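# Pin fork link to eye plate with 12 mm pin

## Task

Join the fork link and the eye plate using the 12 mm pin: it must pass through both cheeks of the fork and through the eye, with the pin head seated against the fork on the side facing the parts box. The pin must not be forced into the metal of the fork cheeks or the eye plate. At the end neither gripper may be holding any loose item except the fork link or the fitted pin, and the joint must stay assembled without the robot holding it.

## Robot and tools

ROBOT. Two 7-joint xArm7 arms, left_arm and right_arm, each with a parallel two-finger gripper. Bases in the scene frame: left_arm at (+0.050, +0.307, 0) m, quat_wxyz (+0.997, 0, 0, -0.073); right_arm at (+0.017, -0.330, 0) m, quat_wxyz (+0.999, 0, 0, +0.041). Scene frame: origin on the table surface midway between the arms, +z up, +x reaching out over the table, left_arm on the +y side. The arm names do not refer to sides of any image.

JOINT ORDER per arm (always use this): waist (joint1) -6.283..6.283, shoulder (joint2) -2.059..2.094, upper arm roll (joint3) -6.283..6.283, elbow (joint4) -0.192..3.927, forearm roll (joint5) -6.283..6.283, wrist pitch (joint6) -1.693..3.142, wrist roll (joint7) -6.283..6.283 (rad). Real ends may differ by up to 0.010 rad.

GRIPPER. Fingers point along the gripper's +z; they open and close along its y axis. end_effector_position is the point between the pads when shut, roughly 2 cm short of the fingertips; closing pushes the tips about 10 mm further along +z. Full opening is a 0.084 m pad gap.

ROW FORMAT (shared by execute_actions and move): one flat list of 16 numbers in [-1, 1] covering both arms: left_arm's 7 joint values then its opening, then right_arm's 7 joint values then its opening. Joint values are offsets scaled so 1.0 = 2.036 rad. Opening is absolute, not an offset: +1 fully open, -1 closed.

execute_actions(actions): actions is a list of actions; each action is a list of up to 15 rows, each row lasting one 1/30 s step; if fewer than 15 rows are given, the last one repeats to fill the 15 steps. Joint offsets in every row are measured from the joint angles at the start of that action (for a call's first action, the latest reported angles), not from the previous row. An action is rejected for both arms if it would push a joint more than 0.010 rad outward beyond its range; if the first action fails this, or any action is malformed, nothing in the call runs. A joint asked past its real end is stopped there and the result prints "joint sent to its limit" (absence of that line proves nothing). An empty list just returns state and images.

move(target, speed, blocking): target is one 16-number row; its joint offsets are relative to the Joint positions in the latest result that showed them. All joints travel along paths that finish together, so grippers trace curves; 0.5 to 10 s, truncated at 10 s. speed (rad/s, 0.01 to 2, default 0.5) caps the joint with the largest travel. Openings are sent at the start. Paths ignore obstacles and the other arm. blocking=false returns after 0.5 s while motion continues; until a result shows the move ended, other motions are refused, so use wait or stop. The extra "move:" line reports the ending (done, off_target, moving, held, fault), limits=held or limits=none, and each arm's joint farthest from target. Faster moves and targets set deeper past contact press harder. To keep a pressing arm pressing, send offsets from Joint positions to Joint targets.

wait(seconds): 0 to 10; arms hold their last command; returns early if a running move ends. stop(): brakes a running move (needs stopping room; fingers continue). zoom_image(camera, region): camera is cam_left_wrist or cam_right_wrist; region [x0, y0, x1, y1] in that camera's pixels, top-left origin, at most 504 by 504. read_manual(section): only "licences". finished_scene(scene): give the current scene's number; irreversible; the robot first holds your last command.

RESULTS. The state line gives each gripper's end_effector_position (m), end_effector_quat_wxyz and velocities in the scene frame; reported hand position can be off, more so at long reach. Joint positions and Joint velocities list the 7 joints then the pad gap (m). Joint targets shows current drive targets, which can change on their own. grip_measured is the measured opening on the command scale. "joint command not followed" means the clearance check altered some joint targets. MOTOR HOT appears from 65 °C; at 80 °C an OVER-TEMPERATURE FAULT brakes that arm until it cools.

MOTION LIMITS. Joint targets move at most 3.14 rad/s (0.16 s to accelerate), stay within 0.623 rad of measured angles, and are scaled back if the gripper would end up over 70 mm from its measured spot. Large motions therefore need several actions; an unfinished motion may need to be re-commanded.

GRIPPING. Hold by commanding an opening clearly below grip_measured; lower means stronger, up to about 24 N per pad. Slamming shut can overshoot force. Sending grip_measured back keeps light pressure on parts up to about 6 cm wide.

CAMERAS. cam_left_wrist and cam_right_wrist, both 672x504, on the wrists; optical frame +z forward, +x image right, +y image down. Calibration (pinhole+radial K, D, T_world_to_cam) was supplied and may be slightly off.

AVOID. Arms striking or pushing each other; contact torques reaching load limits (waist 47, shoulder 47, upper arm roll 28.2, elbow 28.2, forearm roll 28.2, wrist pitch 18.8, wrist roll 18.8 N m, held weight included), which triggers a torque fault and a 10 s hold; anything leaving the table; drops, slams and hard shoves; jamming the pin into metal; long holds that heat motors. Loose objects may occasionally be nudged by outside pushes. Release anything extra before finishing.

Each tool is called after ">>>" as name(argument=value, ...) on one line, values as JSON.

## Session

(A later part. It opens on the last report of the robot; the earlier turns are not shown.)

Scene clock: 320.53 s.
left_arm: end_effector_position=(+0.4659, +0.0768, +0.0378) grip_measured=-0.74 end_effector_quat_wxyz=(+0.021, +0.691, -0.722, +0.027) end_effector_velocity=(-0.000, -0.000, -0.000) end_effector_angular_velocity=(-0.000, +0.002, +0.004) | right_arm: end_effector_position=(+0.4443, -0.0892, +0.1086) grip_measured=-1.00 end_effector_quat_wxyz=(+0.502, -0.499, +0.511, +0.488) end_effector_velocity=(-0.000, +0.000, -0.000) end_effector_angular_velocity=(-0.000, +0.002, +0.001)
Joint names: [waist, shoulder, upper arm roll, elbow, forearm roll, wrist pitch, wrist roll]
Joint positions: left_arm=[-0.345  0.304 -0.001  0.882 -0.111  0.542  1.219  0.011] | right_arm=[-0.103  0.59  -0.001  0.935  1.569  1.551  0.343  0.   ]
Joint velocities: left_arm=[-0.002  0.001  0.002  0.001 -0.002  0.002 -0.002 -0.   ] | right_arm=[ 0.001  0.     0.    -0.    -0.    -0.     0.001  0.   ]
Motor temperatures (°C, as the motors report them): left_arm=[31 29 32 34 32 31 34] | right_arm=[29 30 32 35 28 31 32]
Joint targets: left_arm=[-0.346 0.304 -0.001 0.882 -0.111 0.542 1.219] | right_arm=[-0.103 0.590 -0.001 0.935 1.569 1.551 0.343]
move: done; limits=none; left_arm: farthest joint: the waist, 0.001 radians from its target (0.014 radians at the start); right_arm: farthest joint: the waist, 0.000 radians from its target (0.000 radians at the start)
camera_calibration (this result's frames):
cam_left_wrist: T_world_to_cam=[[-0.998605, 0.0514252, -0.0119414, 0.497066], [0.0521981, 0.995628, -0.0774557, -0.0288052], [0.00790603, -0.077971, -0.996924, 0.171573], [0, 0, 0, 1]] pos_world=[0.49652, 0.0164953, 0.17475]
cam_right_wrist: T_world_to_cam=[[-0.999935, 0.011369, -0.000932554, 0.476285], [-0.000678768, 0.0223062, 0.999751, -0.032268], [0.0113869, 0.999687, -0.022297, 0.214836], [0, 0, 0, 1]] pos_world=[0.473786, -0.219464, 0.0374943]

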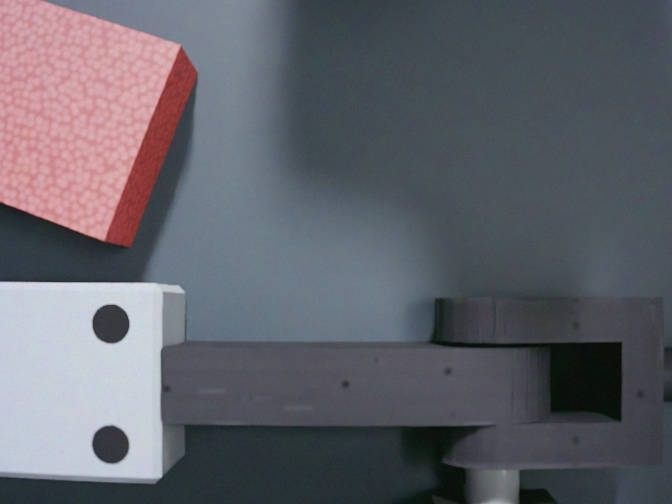

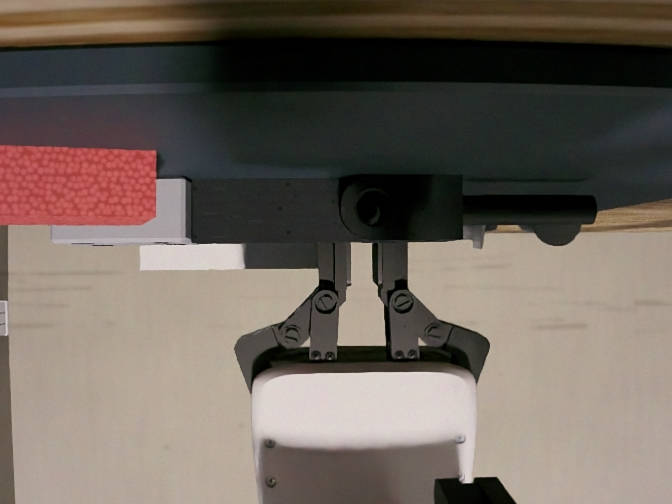

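>>> move(target=[-0.0062,0.0025,0,0.0047,0,0.0022,-0.0062,-1, 0,0,0,0,0,0,0,-1], speed=0.01)

>>> zoom_image(camera="cam_right_wrist", region=[330,170,410,250])

Scene clock: 328.37 s.
left_arm: end_effector_position=(+0.4656, +0.0736, +0.0373) grip_measured=-0.74 end_effector_quat_wxyz=(+0.021, +0.693, -0.721, +0.025) end_effector_velocity=(+0.001, -0.000, +0.001) end_effector_angular_velocity=(-0.001, -0.001, +0.003) | right_arm: end_effector_position=(+0.4443, -0.0892, +0.1086) grip_measured=-1.00 end_effector_quat_wxyz=(+0.502, -0.499, +0.511, +0.488) end_effector_velocity=(-0.000, +0.000, -0.000) end_effector_angular_velocity=(+0.000, +0.002, +0.001)
Joint names: [waist, shoulder, upper arm roll, elbow, forearm roll, wrist pitch, wrist roll]
Joint positions: left_arm=[-0.357  0.31   0.005  0.89  -0.111  0.547  1.207  0.011] | right_arm=[-0.103  0.59  -0.001  0.935  1.569  1.551  0.343  0.   ]
Joint velocities: left_arm=[-0.003  0.     0.004  0.003 -0.002  0.    -0.001  0.   ] | right_arm=[ 0.     0.    -0.     0.    -0.     0.     0.001  0.   ]
Motor temperatures (°C, as the motors report them): left_arm=[31 29 32 34 32 31 34] | right_arm=[29 30 32 35 28 31 32]
Joint targets: left_arm=[-0.358 0.309 -0.001 0.891 -0.111 0.547 1.206] | right_arm=[-0.103 0.590 -0.001 0.935 1.569 1.551 0.343]
move: done; limits=none; left_arm: farthest joint: the upper arm roll, 0.006 radians from its target (0.000 radians at the start); right_arm: farthest joint: the waist, 0.000 radians from its target (0.000 radians at the start)
camera_calibration (this result's frames):
cam_left_wrist: T_world_to_cam=[[-0.998889, 0.0462458, -0.00905247, 0.497364], [0.0467964, 0.996074, -0.0751405, -0.0232655], [0.005542, -0.0754807, -0.997132, 0.171791], [0, 0, 0, 1]] pos_world=[0.496949, 0.0131401, 0.174052]
cam_right_wrist: T_world_to_cam=[[-0.999935, 0.011369, -0.000932492, 0.476285], [-0.000678705, 0.0223062, 0.999751, -0.032268], [0.011387, 0.999687, -0.022297, 0.214836], [0, 0, 0, 1]] pos_world=[0.473785, -0.219464, 0.0374943]

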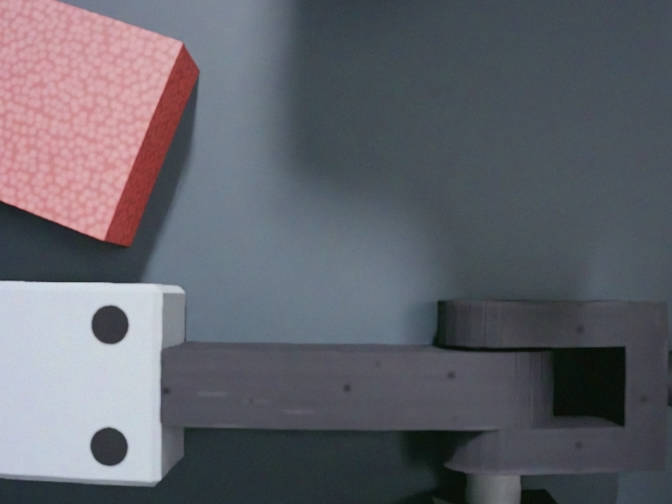

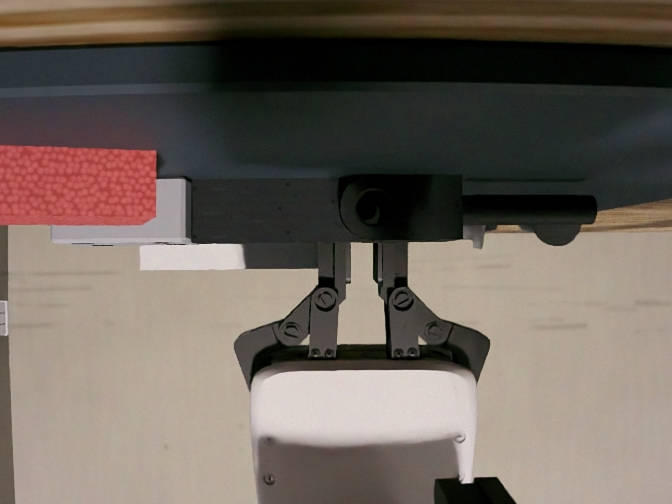

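Region (330, 170, 410, 250) of cam_right_wrist's 672x504 image, scaled by 6.300, with more detail than that image has.

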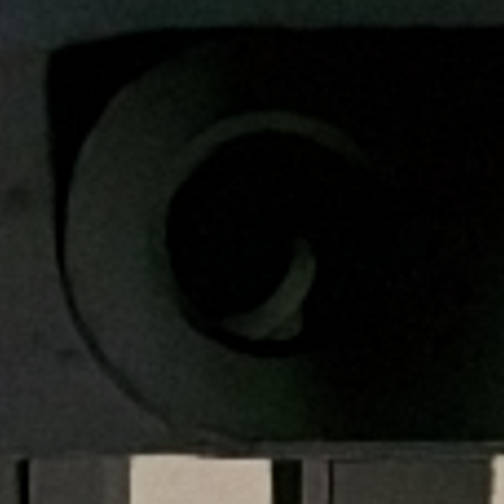

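>>> move(target=[0.0069,-0.0057,-0.003,-0.0058,0,-0.001,0.0069,-1, 0,0,0,0,0,0,0,-1], speed=0.02)

>>> zoom_image(camera="cam_right_wrist", region=[330,170,410,250])

Scene clock: 336.23 s.
left_arm: end_effector_position=(+0.4650, +0.0779, +0.0390) grip_measured=-0.74 end_effector_quat_wxyz=(+0.022, +0.690, -0.723, +0.027) end_effector_velocity=(-0.000, +0.000, +0.000) end_effector_angular_velocity=(+0.000, -0.002, -0.004) | right_arm: end_effector_position=(+0.4443, -0.0892, +0.1086) grip_measured=-1.00 end_effector_quat_wxyz=(+0.502, -0.499, +0.511, +0.488) end_effector_velocity=(+0.000, -0.001, +0.000) end_effector_angular_velocity=(-0.000, -0.001, -0.001)
Joint names: [waist, shoulder, upper arm roll, elbow, forearm roll, wrist pitch, wrist roll]
Joint positions: left_arm=[-0.343  0.298 -0.001  0.878 -0.111  0.545  1.22   0.011] | right_arm=[-0.103  0.59  -0.001  0.935  1.569  1.551  0.343  0.   ]
Joint velocities: left_arm=[ 0.002 -0.002 -0.001 -0.001  0.002 -0.001  0.003 -0.   ] | right_arm=[-0.001 -0.    -0.    -0.     0.    -0.    -0.001  0.   ]
Motor temperatures (°C, as the motors report them): left_arm=[31 29 32 34 32 31 34] | right_arm=[29 30 32 35 28 31 32]
Joint targets: left_arm=[-0.343 0.298 -0.001 0.878 -0.111 0.545 1.221] | right_arm=[-0.103 0.590 -0.001 0.935 1.569 1.551 0.343]
move: done; limits=none; left_arm: farthest joint: the wrist roll, 0.001 radians from its target (0.015 radians at the start); right_arm: farthest joint: the waist, 0.000 radians from its target (0.000 radians at the start)
camera_calibration (this result's frames):
cam_left_wrist: T_world_to_cam=[[-0.998597, 0.0518096, -0.0109017, 0.496088], [0.0524992, 0.995626, -0.0772884, -0.0298672], [0.00684975, -0.0777524, -0.996949, 0.173354], [0, 0, 0, 1]] pos_world=[0.495773, 0.0175131, 0.175925]
cam_right_wrist: T_world_to_cam=[[-0.999935, 0.0113688, -0.000932438, 0.476285], [-0.000678653, 0.0223063, 0.999751, -0.0322679], [0.0113868, 0.999687, -0.0222971, 0.214836], [0, 0, 0, 1]] pos_world=[0.473785, -0.219464, 0.0374942]

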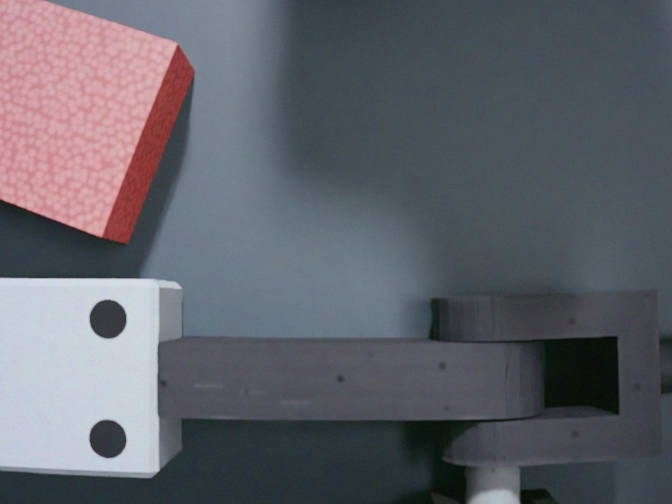

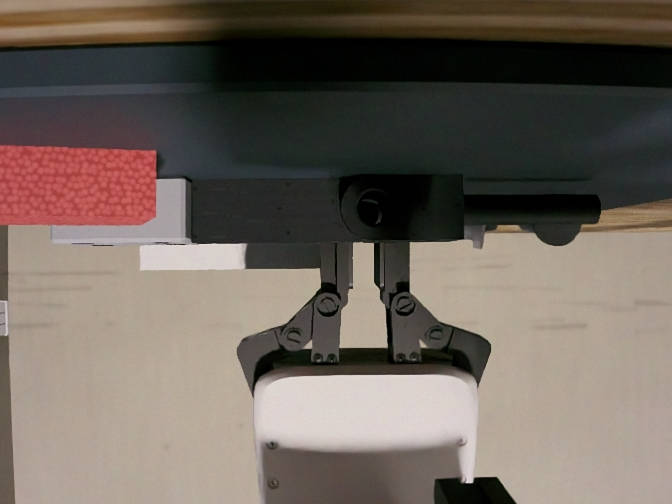

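Region (330, 170, 410, 250) of cam_right_wrist's 672x504 image, scaled by 6.300, with more detail than that image has.

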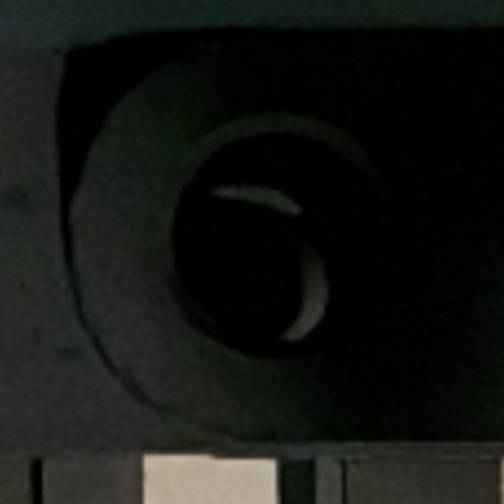

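>>> move(target=[-0.0035,0.0029,0,0.0039,0,0.0008,-0.0035,-1, 0,0,0,0,0,0,0,-1], speed=0.01)

>>> zoom_image(camera="cam_right_wrist", region=[330,170,410,250])

Scene clock: 349.00 s.
left_arm: end_effector_position=(+0.4653, +0.0740, +0.0387) grip_measured=-0.74 end_effector_quat_wxyz=(+0.022, +0.690, -0.723, +0.027) end_effector_velocity=(+0.001, -0.001, +0.000) end_effector_angular_velocity=(+0.000, -0.001, +0.001) | right_arm: end_effector_position=(+0.4443, -0.0892, +0.1086) grip_measured=-1.00 end_effector_quat_wxyz=(+0.502, -0.499, +0.511, +0.488) end_effector_velocity=(+0.000, +0.000, -0.000) end_effector_angular_velocity=(-0.000, -0.001, -0.000)
Joint names: [waist, shoulder, upper arm roll, elbow, forearm roll, wrist pitch, wrist roll]
Joint positions: left_arm=[-0.35   0.304 -0.001  0.886 -0.111  0.547  1.213  0.011] | right_arm=[-0.103  0.59  -0.001  0.935  1.569  1.551  0.343  0.   ]
Joint velocities: left_arm=[-0.002  0.002  0.     0.004  0.001  0.001 -0.003 -0.   ] | right_arm=[ 0.     0.     0.    -0.     0.    -0.001 -0.001  0.   ]
Motor temperatures (°C, as the motors report them): left_arm=[31 29 32 34 32 31 34] | right_arm=[29 30 32 36 28 31 32]
Joint targets: left_arm=[-0.350 0.304 -0.001 0.886 -0.111 0.547 1.213] | right_arm=[-0.103 0.590 -0.001 0.935 1.569 1.551 0.343]
move: done; limits=none; left_arm: farthest joint: the wrist roll, 0.001 radians from its target (0.008 radians at the start); right_arm: farthest joint: the waist, 0.000 radians from its target (0.000 radians at the start)
camera_calibration (this result's frames):
cam_left_wrist: T_world_to_cam=[[-0.998591, 0.0519604, -0.010731, 0.496483], [0.0526388, 0.995589, -0.0776659, -0.0260632], [0.00664816, -0.0781214, -0.996922, 0.172921], [0, 0, 0, 1]] pos_world=[0.496006, 0.0136596, 0.175692]
cam_right_wrist: T_world_to_cam=[[-0.999935, 0.0113688, -0.000932591, 0.476285], [-0.000678809, 0.0223061, 0.999751, -0.032268], [0.0113868, 0.999687, -0.0222969, 0.214836], [0, 0, 0, 1]] pos_world=[0.473785, -0.219464, 0.0374943]

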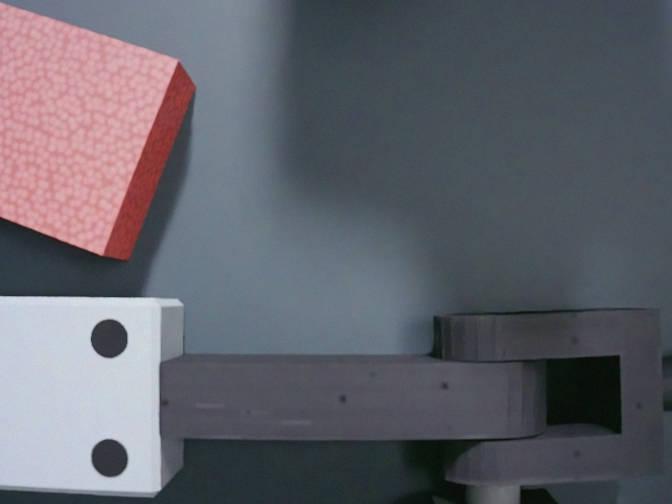

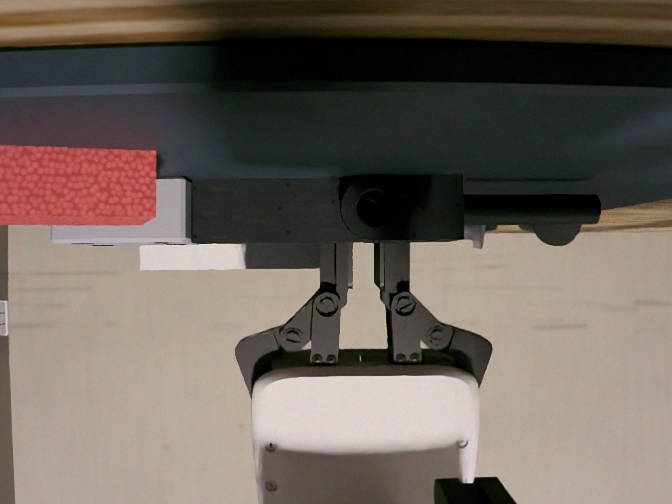

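Region (330, 170, 410, 250) of cam_right_wrist's 672x504 image, scaled by 6.300, with more detail than that image has.

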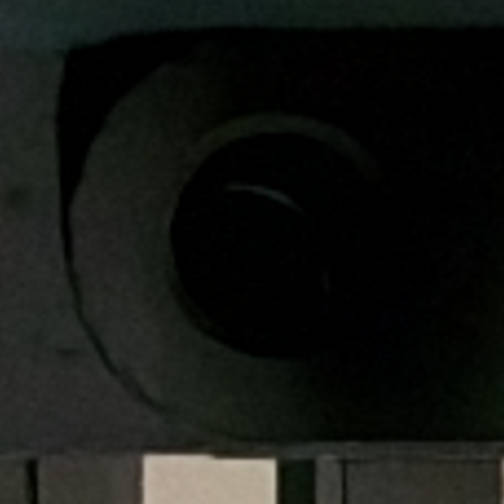

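Entering. Another 4 mm.

>>> move(target=[-0.0038,0.0026,0,0.0041,0,0.0014,-0.0038,-1, 0,0,0,0,0,0,0,-1], speed=0.01)

Scene clock: 354.53 s.
left_arm: end_effector_position=(+0.4652, +0.0698, +0.0387) grip_measured=-0.74 end_effector_quat_wxyz=(+0.022, +0.690, -0.723, +0.026) end_effector_velocity=(+0.000, -0.001, +0.000) end_effector_angular_velocity=(-0.000, -0.000, +0.001) | right_arm: end_effector_position=(+0.4443, -0.0892, +0.1086) grip_measured=-1.00 end_effector_quat_wxyz=(+0.502, -0.499, +0.511, +0.488) end_effector_velocity=(+0.000, +0.000, +0.000) end_effector_angular_velocity=(+0.000, +0.002, +0.000)
Joint names: [waist, shoulder, upper arm roll, elbow, forearm roll, wrist pitch, wrist roll]
Joint positions: left_arm=[-0.358  0.309 -0.001  0.894 -0.111  0.55   1.206  0.011] | right_arm=[-0.103  0.59  -0.001  0.935  1.569  1.551  0.343  0.   ]
Joint velocities: left_arm=[-0.002  0.001  0.     0.002  0.     0.001 -0.003  0.   ] | right_arm=[ 0.001 -0.    -0.     0.     0.001  0.     0.002  0.   ]
Motor temperatures (°C, as the motors report them): left_arm=[31 29 32 34 32 31 34] | right_arm=[29 30 32 36 28 31 32]
Joint targets: left_arm=[-0.358 0.309 -0.001 0.894 -0.111 0.550 1.206] | right_arm=[-0.103 0.590 -0.001 0.935 1.569 1.551 0.343]
move: done; limits=none; left_arm: farthest joint: the elbow, 0.001 radians from its target (0.008 radians at the start); right_arm: farthest joint: the waist, 0.000 radians from its target (0.000 radians at the start)
camera_calibration (this result's frames):
cam_left_wrist: T_world_to_cam=[[-0.998585, 0.0522272, -0.0099888, 0.496585], [0.0528483, 0.995557, -0.0779275, -0.0220037], [0.00587449, -0.0783451, -0.996909, 0.172936], [0, 0, 0, 1]] pos_world=[0.496029, 0.00951942, 0.175647]
cam_right_wrist: T_world_to_cam=[[-0.999935, 0.011369, -0.000932525, 0.476285], [-0.00067874, 0.022306, 0.999751, -0.032268], [0.0113869, 0.999687, -0.0222969, 0.214836], [0, 0, 0, 1]] pos_world=[0.473786, -0.219464, 0.0374943]

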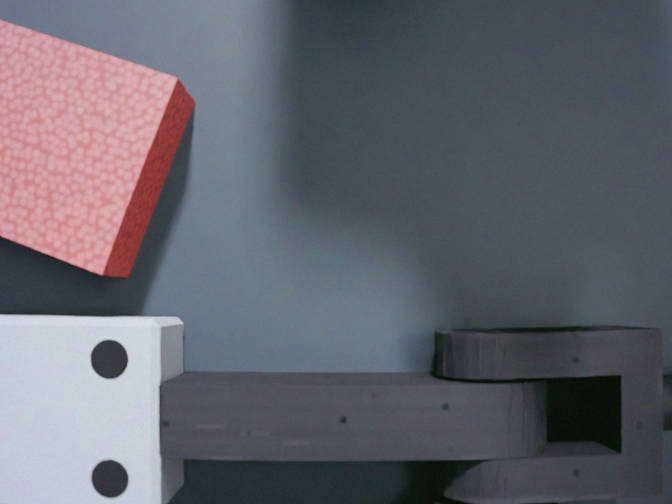

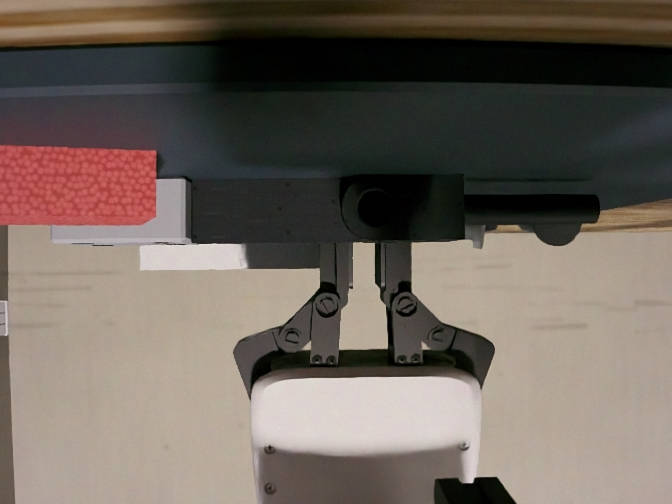

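>>> move(target=[0,0,0,0,0,0,0,-0.3, 0,0,0,0,0,0,0,-1])

>>> move(target=[0.0283,-0.0152,0,-0.0245,0,-0.0093,0.0283,-0.3, 0,0,0,0,0,0,0,-1], speed=0.04)

>>> move(target=[0,0,0,0,0,0,0,-0.75, 0,0,0,0,0,0,0,-1])

>>> zoom_image(camera="cam_right_wrist", region=[330,170,410,250])

Scene clock: 366.07 s.
left_arm: end_effector_position=(+0.4652, +0.0698, +0.0387) grip_measured=-0.32 end_effector_quat_wxyz=(+0.022, +0.690, -0.723, +0.026) end_effector_velocity=(-0.000, +0.001, -0.000) end_effector_angular_velocity=(+0.001, +0.001, +0.002) | right_arm: end_effector_position=(+0.4443, -0.0892, +0.1086) grip_measured=-1.00 end_effector_quat_wxyz=(+0.502, -0.499, +0.511, +0.488) end_effector_velocity=(+0.000, -0.000, +0.000) end_effector_angular_velocity=(-0.000, +0.000, -0.001)
Joint names: [waist, shoulder, upper arm roll, elbow, forearm roll, wrist pitch, wrist roll]
Joint positions: left_arm=[-0.358  0.309 -0.001  0.894 -0.111  0.55   1.206  0.03 ] | right_arm=[-0.103  0.59  -0.001  0.935  1.569  1.551  0.343  0.   ]
Joint velocities: left_arm=[ 0.001  0.     0.001 -0.    -0.     0.001 -0.     0.   ] | right_arm=[-0.    -0.001  0.    -0.     0.001 -0.001  0.001  0.   ]
Motor temperatures (°C, as the motors report them): left_arm=[31 29 32 34 32 31 34] | right_arm=[29 30 32 36 28 31 32]
Joint targets: left_arm=[-0.358 0.309 -0.001 0.894 -0.111 0.550 1.206] | right_arm=[-0.103 0.590 -0.001 0.935 1.569 1.551 0.343]
move: done; limits=none; left_arm: farthest joint: the waist, 0.000 radians from its target (0.000 radians at the start); right_arm: farthest joint: the waist, 0.000 radians from its target (0.000 radians at the start)
camera_calibration (this result's frames):
cam_left_wrist: T_world_to_cam=[[-0.998586, 0.0522149, -0.0100243, 0.496603], [0.0528389, 0.995557, -0.0779425, -0.0219918], [0.00591002, -0.0783619, -0.996907, 0.172932], [0, 0, 0, 1]] pos_world=[0.49604, 0.0095154, 0.175662]
cam_right_wrist: T_world_to_cam=[[-0.999935, 0.0113691, -0.000932365, 0.476285], [-0.000678577, 0.0223061, 0.999751, -0.0322681], [0.0113871, 0.999687, -0.0222969, 0.214836], [0, 0, 0, 1]] pos_world=[0.473785, -0.219464, 0.0374943]

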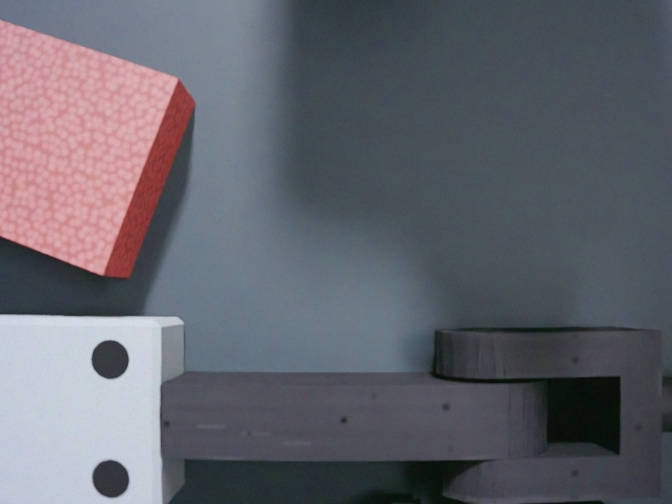

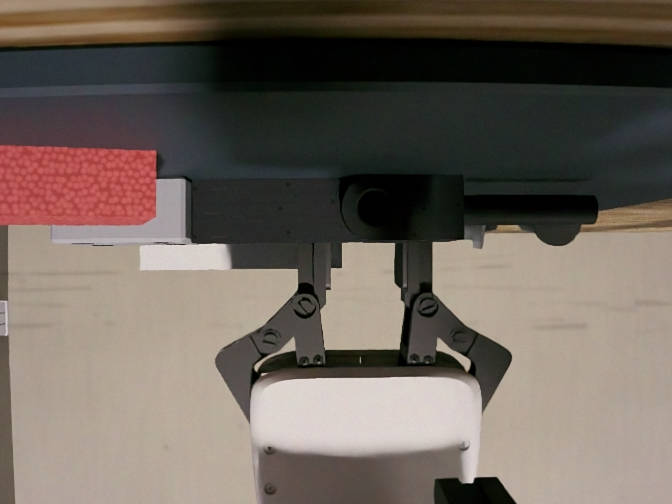

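Scene clock: 367.87 s.
left_arm: end_effector_position=(+0.4668, +0.0999, +0.0381) grip_measured=-0.32 end_effector_quat_wxyz=(+0.020, +0.691, -0.722, +0.027) end_effector_velocity=(-0.000, +0.002, -0.000) end_effector_angular_velocity=(-0.000, +0.001, +0.001) | right_arm: end_effector_position=(+0.4443, -0.0892, +0.1086) grip_measured=-1.00 end_effector_quat_wxyz=(+0.502, -0.499, +0.511, +0.488) end_effector_velocity=(+0.000, +0.000, +0.000) end_effector_angular_velocity=(-0.001, +0.000, -0.001)
Joint names: [waist, shoulder, upper arm roll, elbow, forearm roll, wrist pitch, wrist roll]
Joint positions: left_arm=[-0.3    0.279 -0.001  0.844 -0.111  0.531  1.263  0.03 ] | right_arm=[-0.103  0.59  -0.001  0.935  1.569  1.551  0.343  0.   ]
Joint velocities: left_arm=[ 0.004 -0.001 -0.    -0.003 -0.002 -0.001  0.004 -0.   ] | right_arm=[ 0.    -0.     0.    -0.     0.001 -0.001  0.001  0.   ]
Motor temperatures (°C, as the motors report them): left_arm=[31 29 32 34 32 31 34] | right_arm=[29 30 32 36 28 31 32]
Joint targets: left_arm=[-0.300 0.278 -0.001 0.844 -0.111 0.531 1.264] | right_arm=[-0.103 0.590 -0.001 0.935 1.569 1.551 0.343]
move: done; limits=none; left_arm: farthest joint: the shoulder, 0.001 radians from its target (0.031 radians at the start); right_arm: farthest joint: the waist, 0.000 radians from its target (0.000 radians at the start)
camera_calibration (this result's frames):
cam_left_wrist: T_world_to_cam=[[-0.998588, 0.0510876, -0.0145425, 0.496899], [0.0520459, 0.995772, -0.0756986, -0.0518369], [0.0106138, -0.0763487, -0.997025, 0.172303], [0, 0, 0, 1]] pos_world=[0.497066, 0.0393875, 0.175093]
cam_right_wrist: T_world_to_cam=[[-0.999935, 0.0113692, -0.000932341, 0.476285], [-0.000678551, 0.0223061, 0.999751, -0.0322681], [0.0113872, 0.999687, -0.0222969, 0.214836], [0, 0, 0, 1]] pos_world=[0.473785, -0.219464, 0.0374943]

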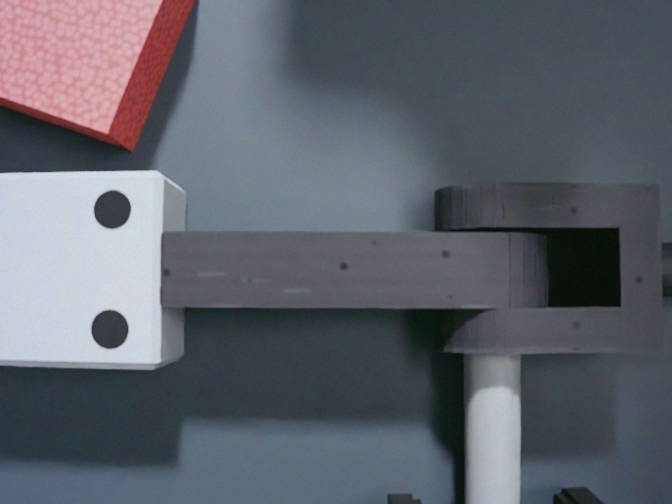

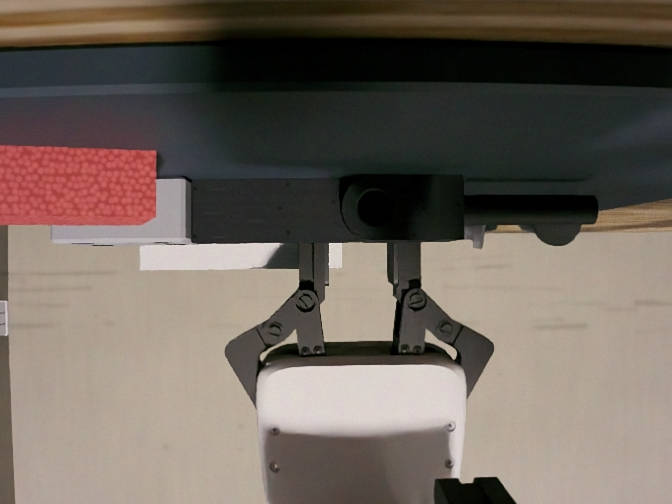

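Scene clock: 368.37 s.
left_arm: end_effector_position=(+0.4668, +0.0999, +0.0381) grip_measured=-0.58 end_effector_quat_wxyz=(+0.020, +0.691, -0.722, +0.027) end_effector_velocity=(+0.001, +0.001, +0.000) end_effector_angular_velocity=(-0.000, -0.001, +0.003) | right_arm: end_effector_position=(+0.4443, -0.0892, +0.1086) grip_measured=-1.00 end_effector_quat_wxyz=(+0.502, -0.499, +0.511, +0.488) end_effector_velocity=(-0.000, -0.000, -0.000) end_effector_angular_velocity=(-0.000, +0.000, +0.000)
Joint names: [waist, shoulder, upper arm roll, elbow, forearm roll, wrist pitch, wrist roll]
Joint positions: left_arm=[-0.3    0.279 -0.001  0.844 -0.111  0.531  1.263  0.019] | right_arm=[-0.103  0.59  -0.001  0.935  1.569  1.551  0.343  0.   ]
Joint velocities: left_arm=[ 0.001  0.     0.001  0.    -0.    -0.001 -0.001 -0.   ] | right_arm=[-0.  0.  0. -0. -0. -0.  0.  0.]
Motor temperatures (°C, as the motors report them): left_arm=[31 29 32 34 32 31 34] | right_arm=[29 30 32 36 28 31 32]
Joint targets: left_arm=[-0.300 0.279 -0.001 0.844 -0.111 0.531 1.263] | right_arm=[-0.103 0.590 -0.001 0.935 1.569 1.551 0.343]
move: done; limits=none; left_arm: farthest joint: the waist, 0.000 radians from its target (0.000 radians at the start); right_arm: farthest joint: the waist, 0.000 radians from its target (0.000 radians at the start)
camera_calibration (this result's frames):
cam_left_wrist: T_world_to_cam=[[-0.998591, 0.0510564, -0.0144967, 0.49689], [0.0520109, 0.995776, -0.0756667, -0.0518538], [0.0105722, -0.076314, -0.997028, 0.17231], [0, 0, 0, 1]] pos_world=[0.497065, 0.0394151, 0.175078]
cam_right_wrist: T_world_to_cam=[[-0.999935, 0.0113692, -0.000932273, 0.476285], [-0.000678484, 0.022306, 0.999751, -0.0322681], [0.0113872, 0.999687, -0.0222968, 0.214836], [0, 0, 0, 1]] pos_world=[0.473785, -0.219464, 0.0374943]

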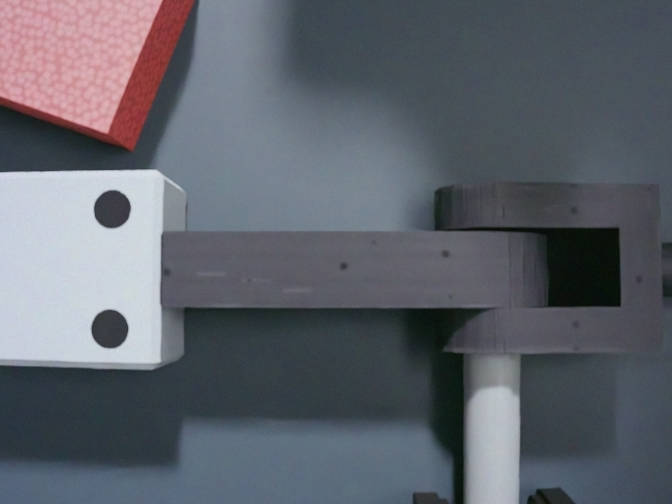

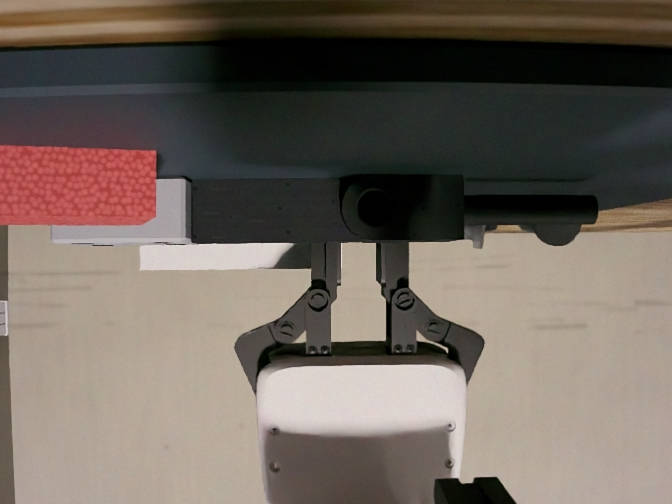

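Region (330, 170, 410, 250) of cam_right_wrist's 672x504 image, scaled by 6.300, with more detail than that image has.

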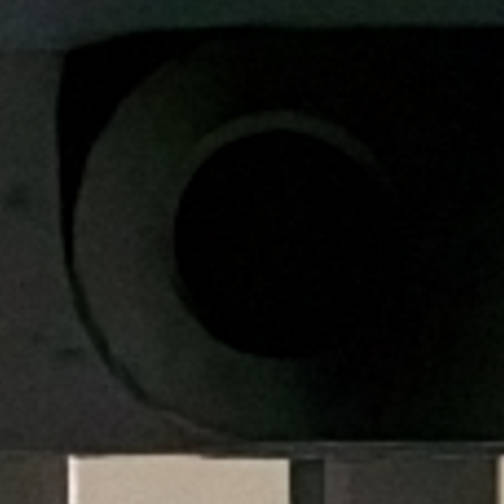

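Advance 6 mm with a light grip, up 1 mm.

>>> move(target=[-0.0058,0.0018,0,0.005,0,0.0032,-0.0058,-0.65, 0,0,0,0,0,0,0,-1], speed=0.01)

Scene clock: 374.40 s.
left_arm: end_effector_position=(+0.4668, +0.0967, +0.0385) grip_measured=-0.58 end_effector_quat_wxyz=(+0.020, +0.692, -0.721, +0.026) end_effector_velocity=(+0.001, -0.001, +0.001) end_effector_angular_velocity=(-0.001, -0.001, +0.002) | right_arm: end_effector_position=(+0.4443, -0.0892, +0.1086) grip_measured=-1.00 end_effector_quat_wxyz=(+0.502, -0.499, +0.511, +0.488) end_effector_velocity=(+0.001, -0.000, -0.000) end_effector_angular_velocity=(+0.000, +0.000, -0.002)
Joint names: [waist, shoulder, upper arm roll, elbow, forearm roll, wrist pitch, wrist roll]
Joint positions: left_arm=[-0.31   0.283  0.002  0.853 -0.11   0.538  1.252  0.019] | right_arm=[-0.103  0.59  -0.001  0.935  1.569  1.551  0.343  0.   ]
Joint velocities: left_arm=[-0.005  0.     0.004  0.004 -0.002  0.002 -0.002  0.   ] | right_arm=[-0.001  0.    -0.     0.     0.001 -0.     0.     0.   ]
Motor temperatures (°C, as the motors report them): left_arm=[31 29 32 34 32 31 34] | right_arm=[29 30 32 36 28 31 32]
Joint targets: left_arm=[-0.312 0.282 -0.001 0.854 -0.111 0.538 1.251] | right_arm=[-0.103 0.590 -0.001 0.935 1.569 1.551 0.343]
move: done; limits=none; left_arm: farthest joint: the upper arm roll, 0.003 radians from its target (0.000 radians at the start); right_arm: farthest joint: the waist, 0.000 radians from its target (0.000 radians at the start)
camera_calibration (this result's frames):
cam_left_wrist: T_world_to_cam=[[-0.998836, 0.046832, -0.0115087, 0.497493], [0.0475591, 0.996108, -0.0742024, -0.0465966], [0.00798887, -0.0746634, -0.997177, 0.173443], [0, 0, 0, 1]] pos_world=[0.497744, 0.0360664, 0.175221]
cam_right_wrist: T_world_to_cam=[[-0.999935, 0.0113692, -0.000932379, 0.476285], [-0.000678587, 0.0223062, 0.999751, -0.032268], [0.0113872, 0.999687, -0.022297, 0.214836], [0, 0, 0, 1]] pos_world=[0.473786, -0.219464, 0.0374943]

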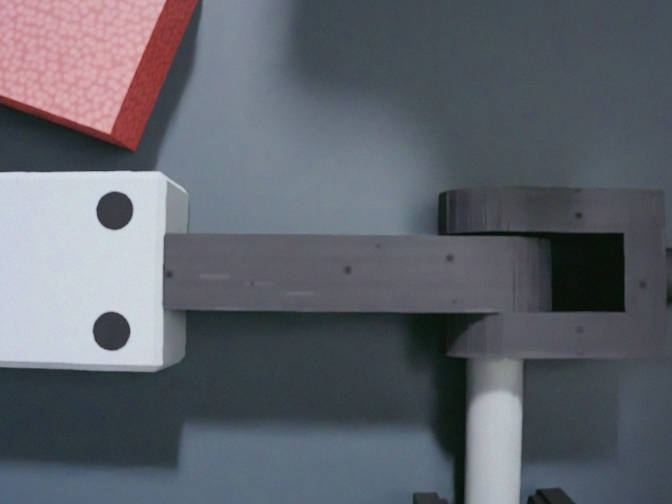

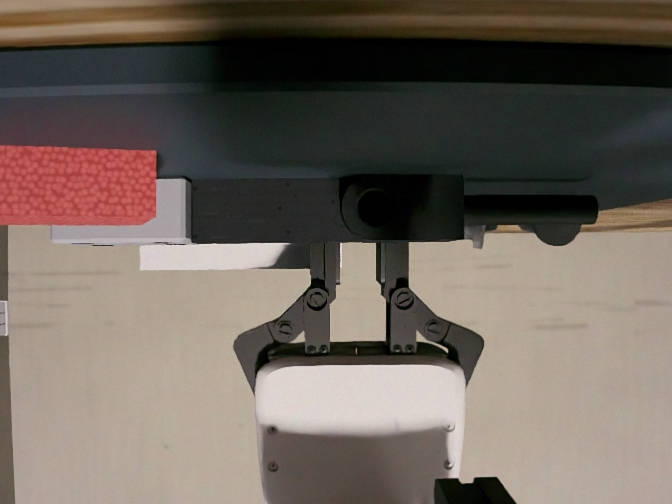

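>>> move(target=[0.0049,-0.004,-0.0015,-0.0026,-0.0005,0.0005,0.0054,-0.65, 0,0,0,0,0,0,0,-1], speed=0.01)

>>> move(target=[-0.0038,0.002,0,0.0033,0,0.0013,-0.0038,-0.65, 0,0,0,0,0,0,0,-1], speed=0.01)

Scene clock: 386.83 s.
left_arm: end_effector_position=(+0.4679, +0.1059, +0.0389) grip_measured=-0.58 end_effector_quat_wxyz=(+0.020, +0.695, -0.718, +0.024) end_effector_velocity=(+0.000, -0.005, +0.001) end_effector_angular_velocity=(-0.005, -0.004, -0.007) | right_arm: end_effector_position=(+0.4443, -0.0892, +0.1086) grip_measured=-1.00 end_effector_quat_wxyz=(+0.502, -0.499, +0.511, +0.488) end_effector_velocity=(-0.000, +0.000, -0.000) end_effector_angular_velocity=(-0.000, +0.001, +0.000)
Joint names: [waist, shoulder, upper arm roll, elbow, forearm roll, wrist pitch, wrist roll]
Joint positions: left_arm=[-0.296  0.275  0.006  0.844 -0.11   0.541  1.263  0.019] | right_arm=[-0.103  0.59  -0.001  0.935  1.569  1.551  0.343  0.   ]
Joint velocities: left_arm=[-0.002 -0.    -0.006  0.004 -0.002 -0.001  0.001  0.   ] | right_arm=[ 0.  0. -0. -0.  0. -0.  0.  0.]
Motor temperatures (°C, as the motors report them): left_arm=[31 29 33 36 32 32 34] | right_arm=[29 30 32 36 28 31 32]
Joint targets: left_arm=[-0.300 0.274 -0.001 0.847 -0.111 0.539 1.263] | right_arm=[-0.103 0.590 -0.001 0.935 1.569 1.551 0.343]
move: done; limits=none; left_arm: farthest joint: the upper arm roll, 0.008 radians from its target (0.003 radians at the start); right_arm: farthest joint: the waist, 0.000 radians from its target (0.000 radians at the start)
camera_calibration (this result's frames):
cam_left_wrist: T_world_to_cam=[[-0.99916, 0.0398998, -0.00937833, 0.498917], [0.0404706, 0.996607, -0.0716762, -0.0526294], [0.00648664, -0.0719955, -0.997384, 0.175003], [0, 0, 0, 1]] pos_world=[0.499493, 0.0451436, 0.175452]
cam_right_wrist: T_world_to_cam=[[-0.999935, 0.0113694, -0.000932345, 0.476285], [-0.00067855, 0.0223061, 0.999751, -0.0322681], [0.0113874, 0.999687, -0.0222969, 0.214836], [0, 0, 0, 1]] pos_world=[0.473786, -0.219464, 0.0374943]

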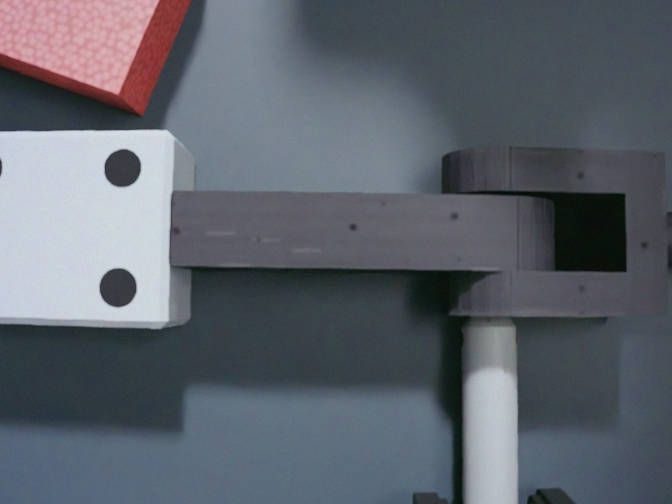

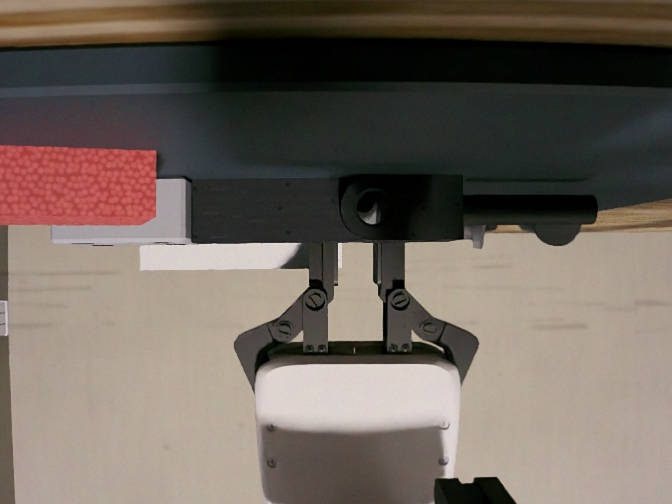

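Scene clock: 387.87 s.
left_arm: end_effector_position=(+0.4682, +0.1046, +0.0385) grip_measured=-0.58 end_effector_quat_wxyz=(+0.020, +0.696, -0.717, +0.023) end_effector_velocity=(+0.001, -0.000, +0.000) end_effector_angular_velocity=(+0.000, -0.002, +0.002) | right_arm: end_effector_position=(+0.4443, -0.0892, +0.1086) grip_measured=-1.00 end_effector_quat_wxyz=(+0.502, -0.499, +0.511, +0.488) end_effector_velocity=(+0.000, +0.000, -0.000) end_effector_angular_velocity=(+0.000, -0.000, -0.001)
Joint names: [waist, shoulder, upper arm roll, elbow, forearm roll, wrist pitch, wrist roll]
Joint positions: left_arm=[-0.303  0.279  0.011  0.849 -0.11   0.544  1.255  0.019] | right_arm=[-0.103  0.59  -0.001  0.935  1.569  1.551  0.343  0.   ]
Joint velocities: left_arm=[-0.005  0.001  0.004  0.003 -0.001 -0.    -0.002  0.   ] | right_arm=[ 0.     0.     0.     0.     0.001 -0.    -0.001  0.   ]
Motor temperatures (°C, as the motors report them): left_arm=[31 29 33 36 32 32 34] | right_arm=[29 30 32 36 28 31 32]
Joint targets: left_arm=[-0.304 0.279 0.006 0.851 -0.110 0.543 1.255] | right_arm=[-0.103 0.590 -0.001 0.935 1.569 1.551 0.343]
move: done; limits=none; left_arm: farthest joint: the upper arm roll, 0.005 radians from its target (0.000 radians at the start); right_arm: farthest joint: the waist, 0.000 radians from its target (0.000 radians at the start)
camera_calibration (this result's frames):
cam_left_wrist: T_world_to_cam=[[-0.999341, 0.035536, -0.00746691, 0.499799], [0.0359723, 0.996897, -0.0700125, -0.0493113], [0.00495577, -0.0702349, -0.997518, 0.175049], [0, 0, 0, 1]] pos_world=[0.500375, 0.0436919, 0.174894]
cam_right_wrist: T_world_to_cam=[[-0.999935, 0.0113694, -0.000932547, 0.476285], [-0.000678753, 0.022306, 0.999751, -0.0322681], [0.0113874, 0.999687, -0.0222968, 0.214836], [0, 0, 0, 1]] pos_world=[0.473786, -0.219464, 0.0374943]

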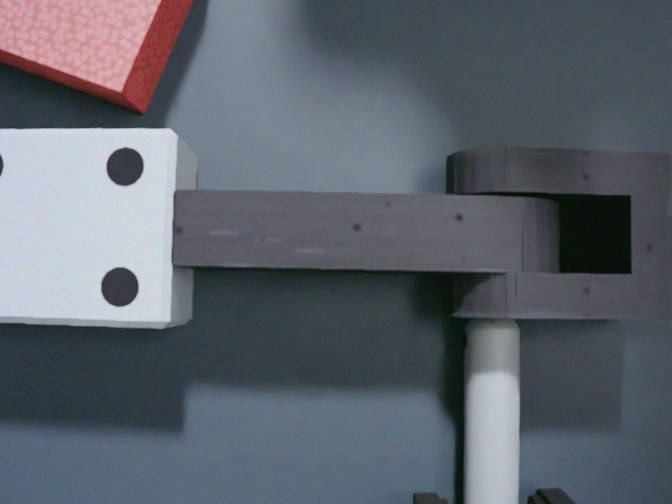

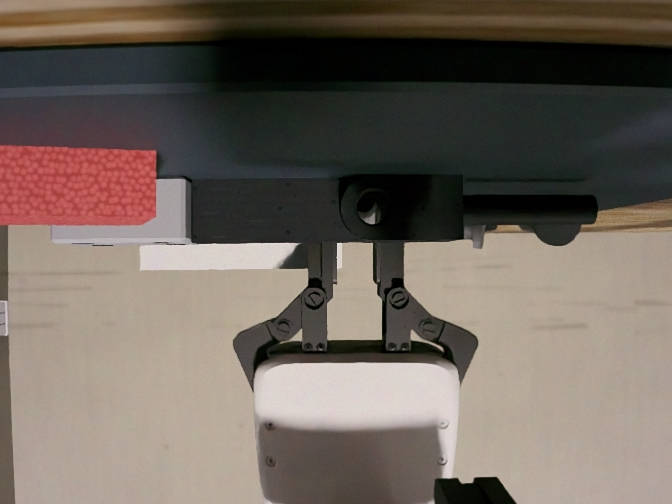

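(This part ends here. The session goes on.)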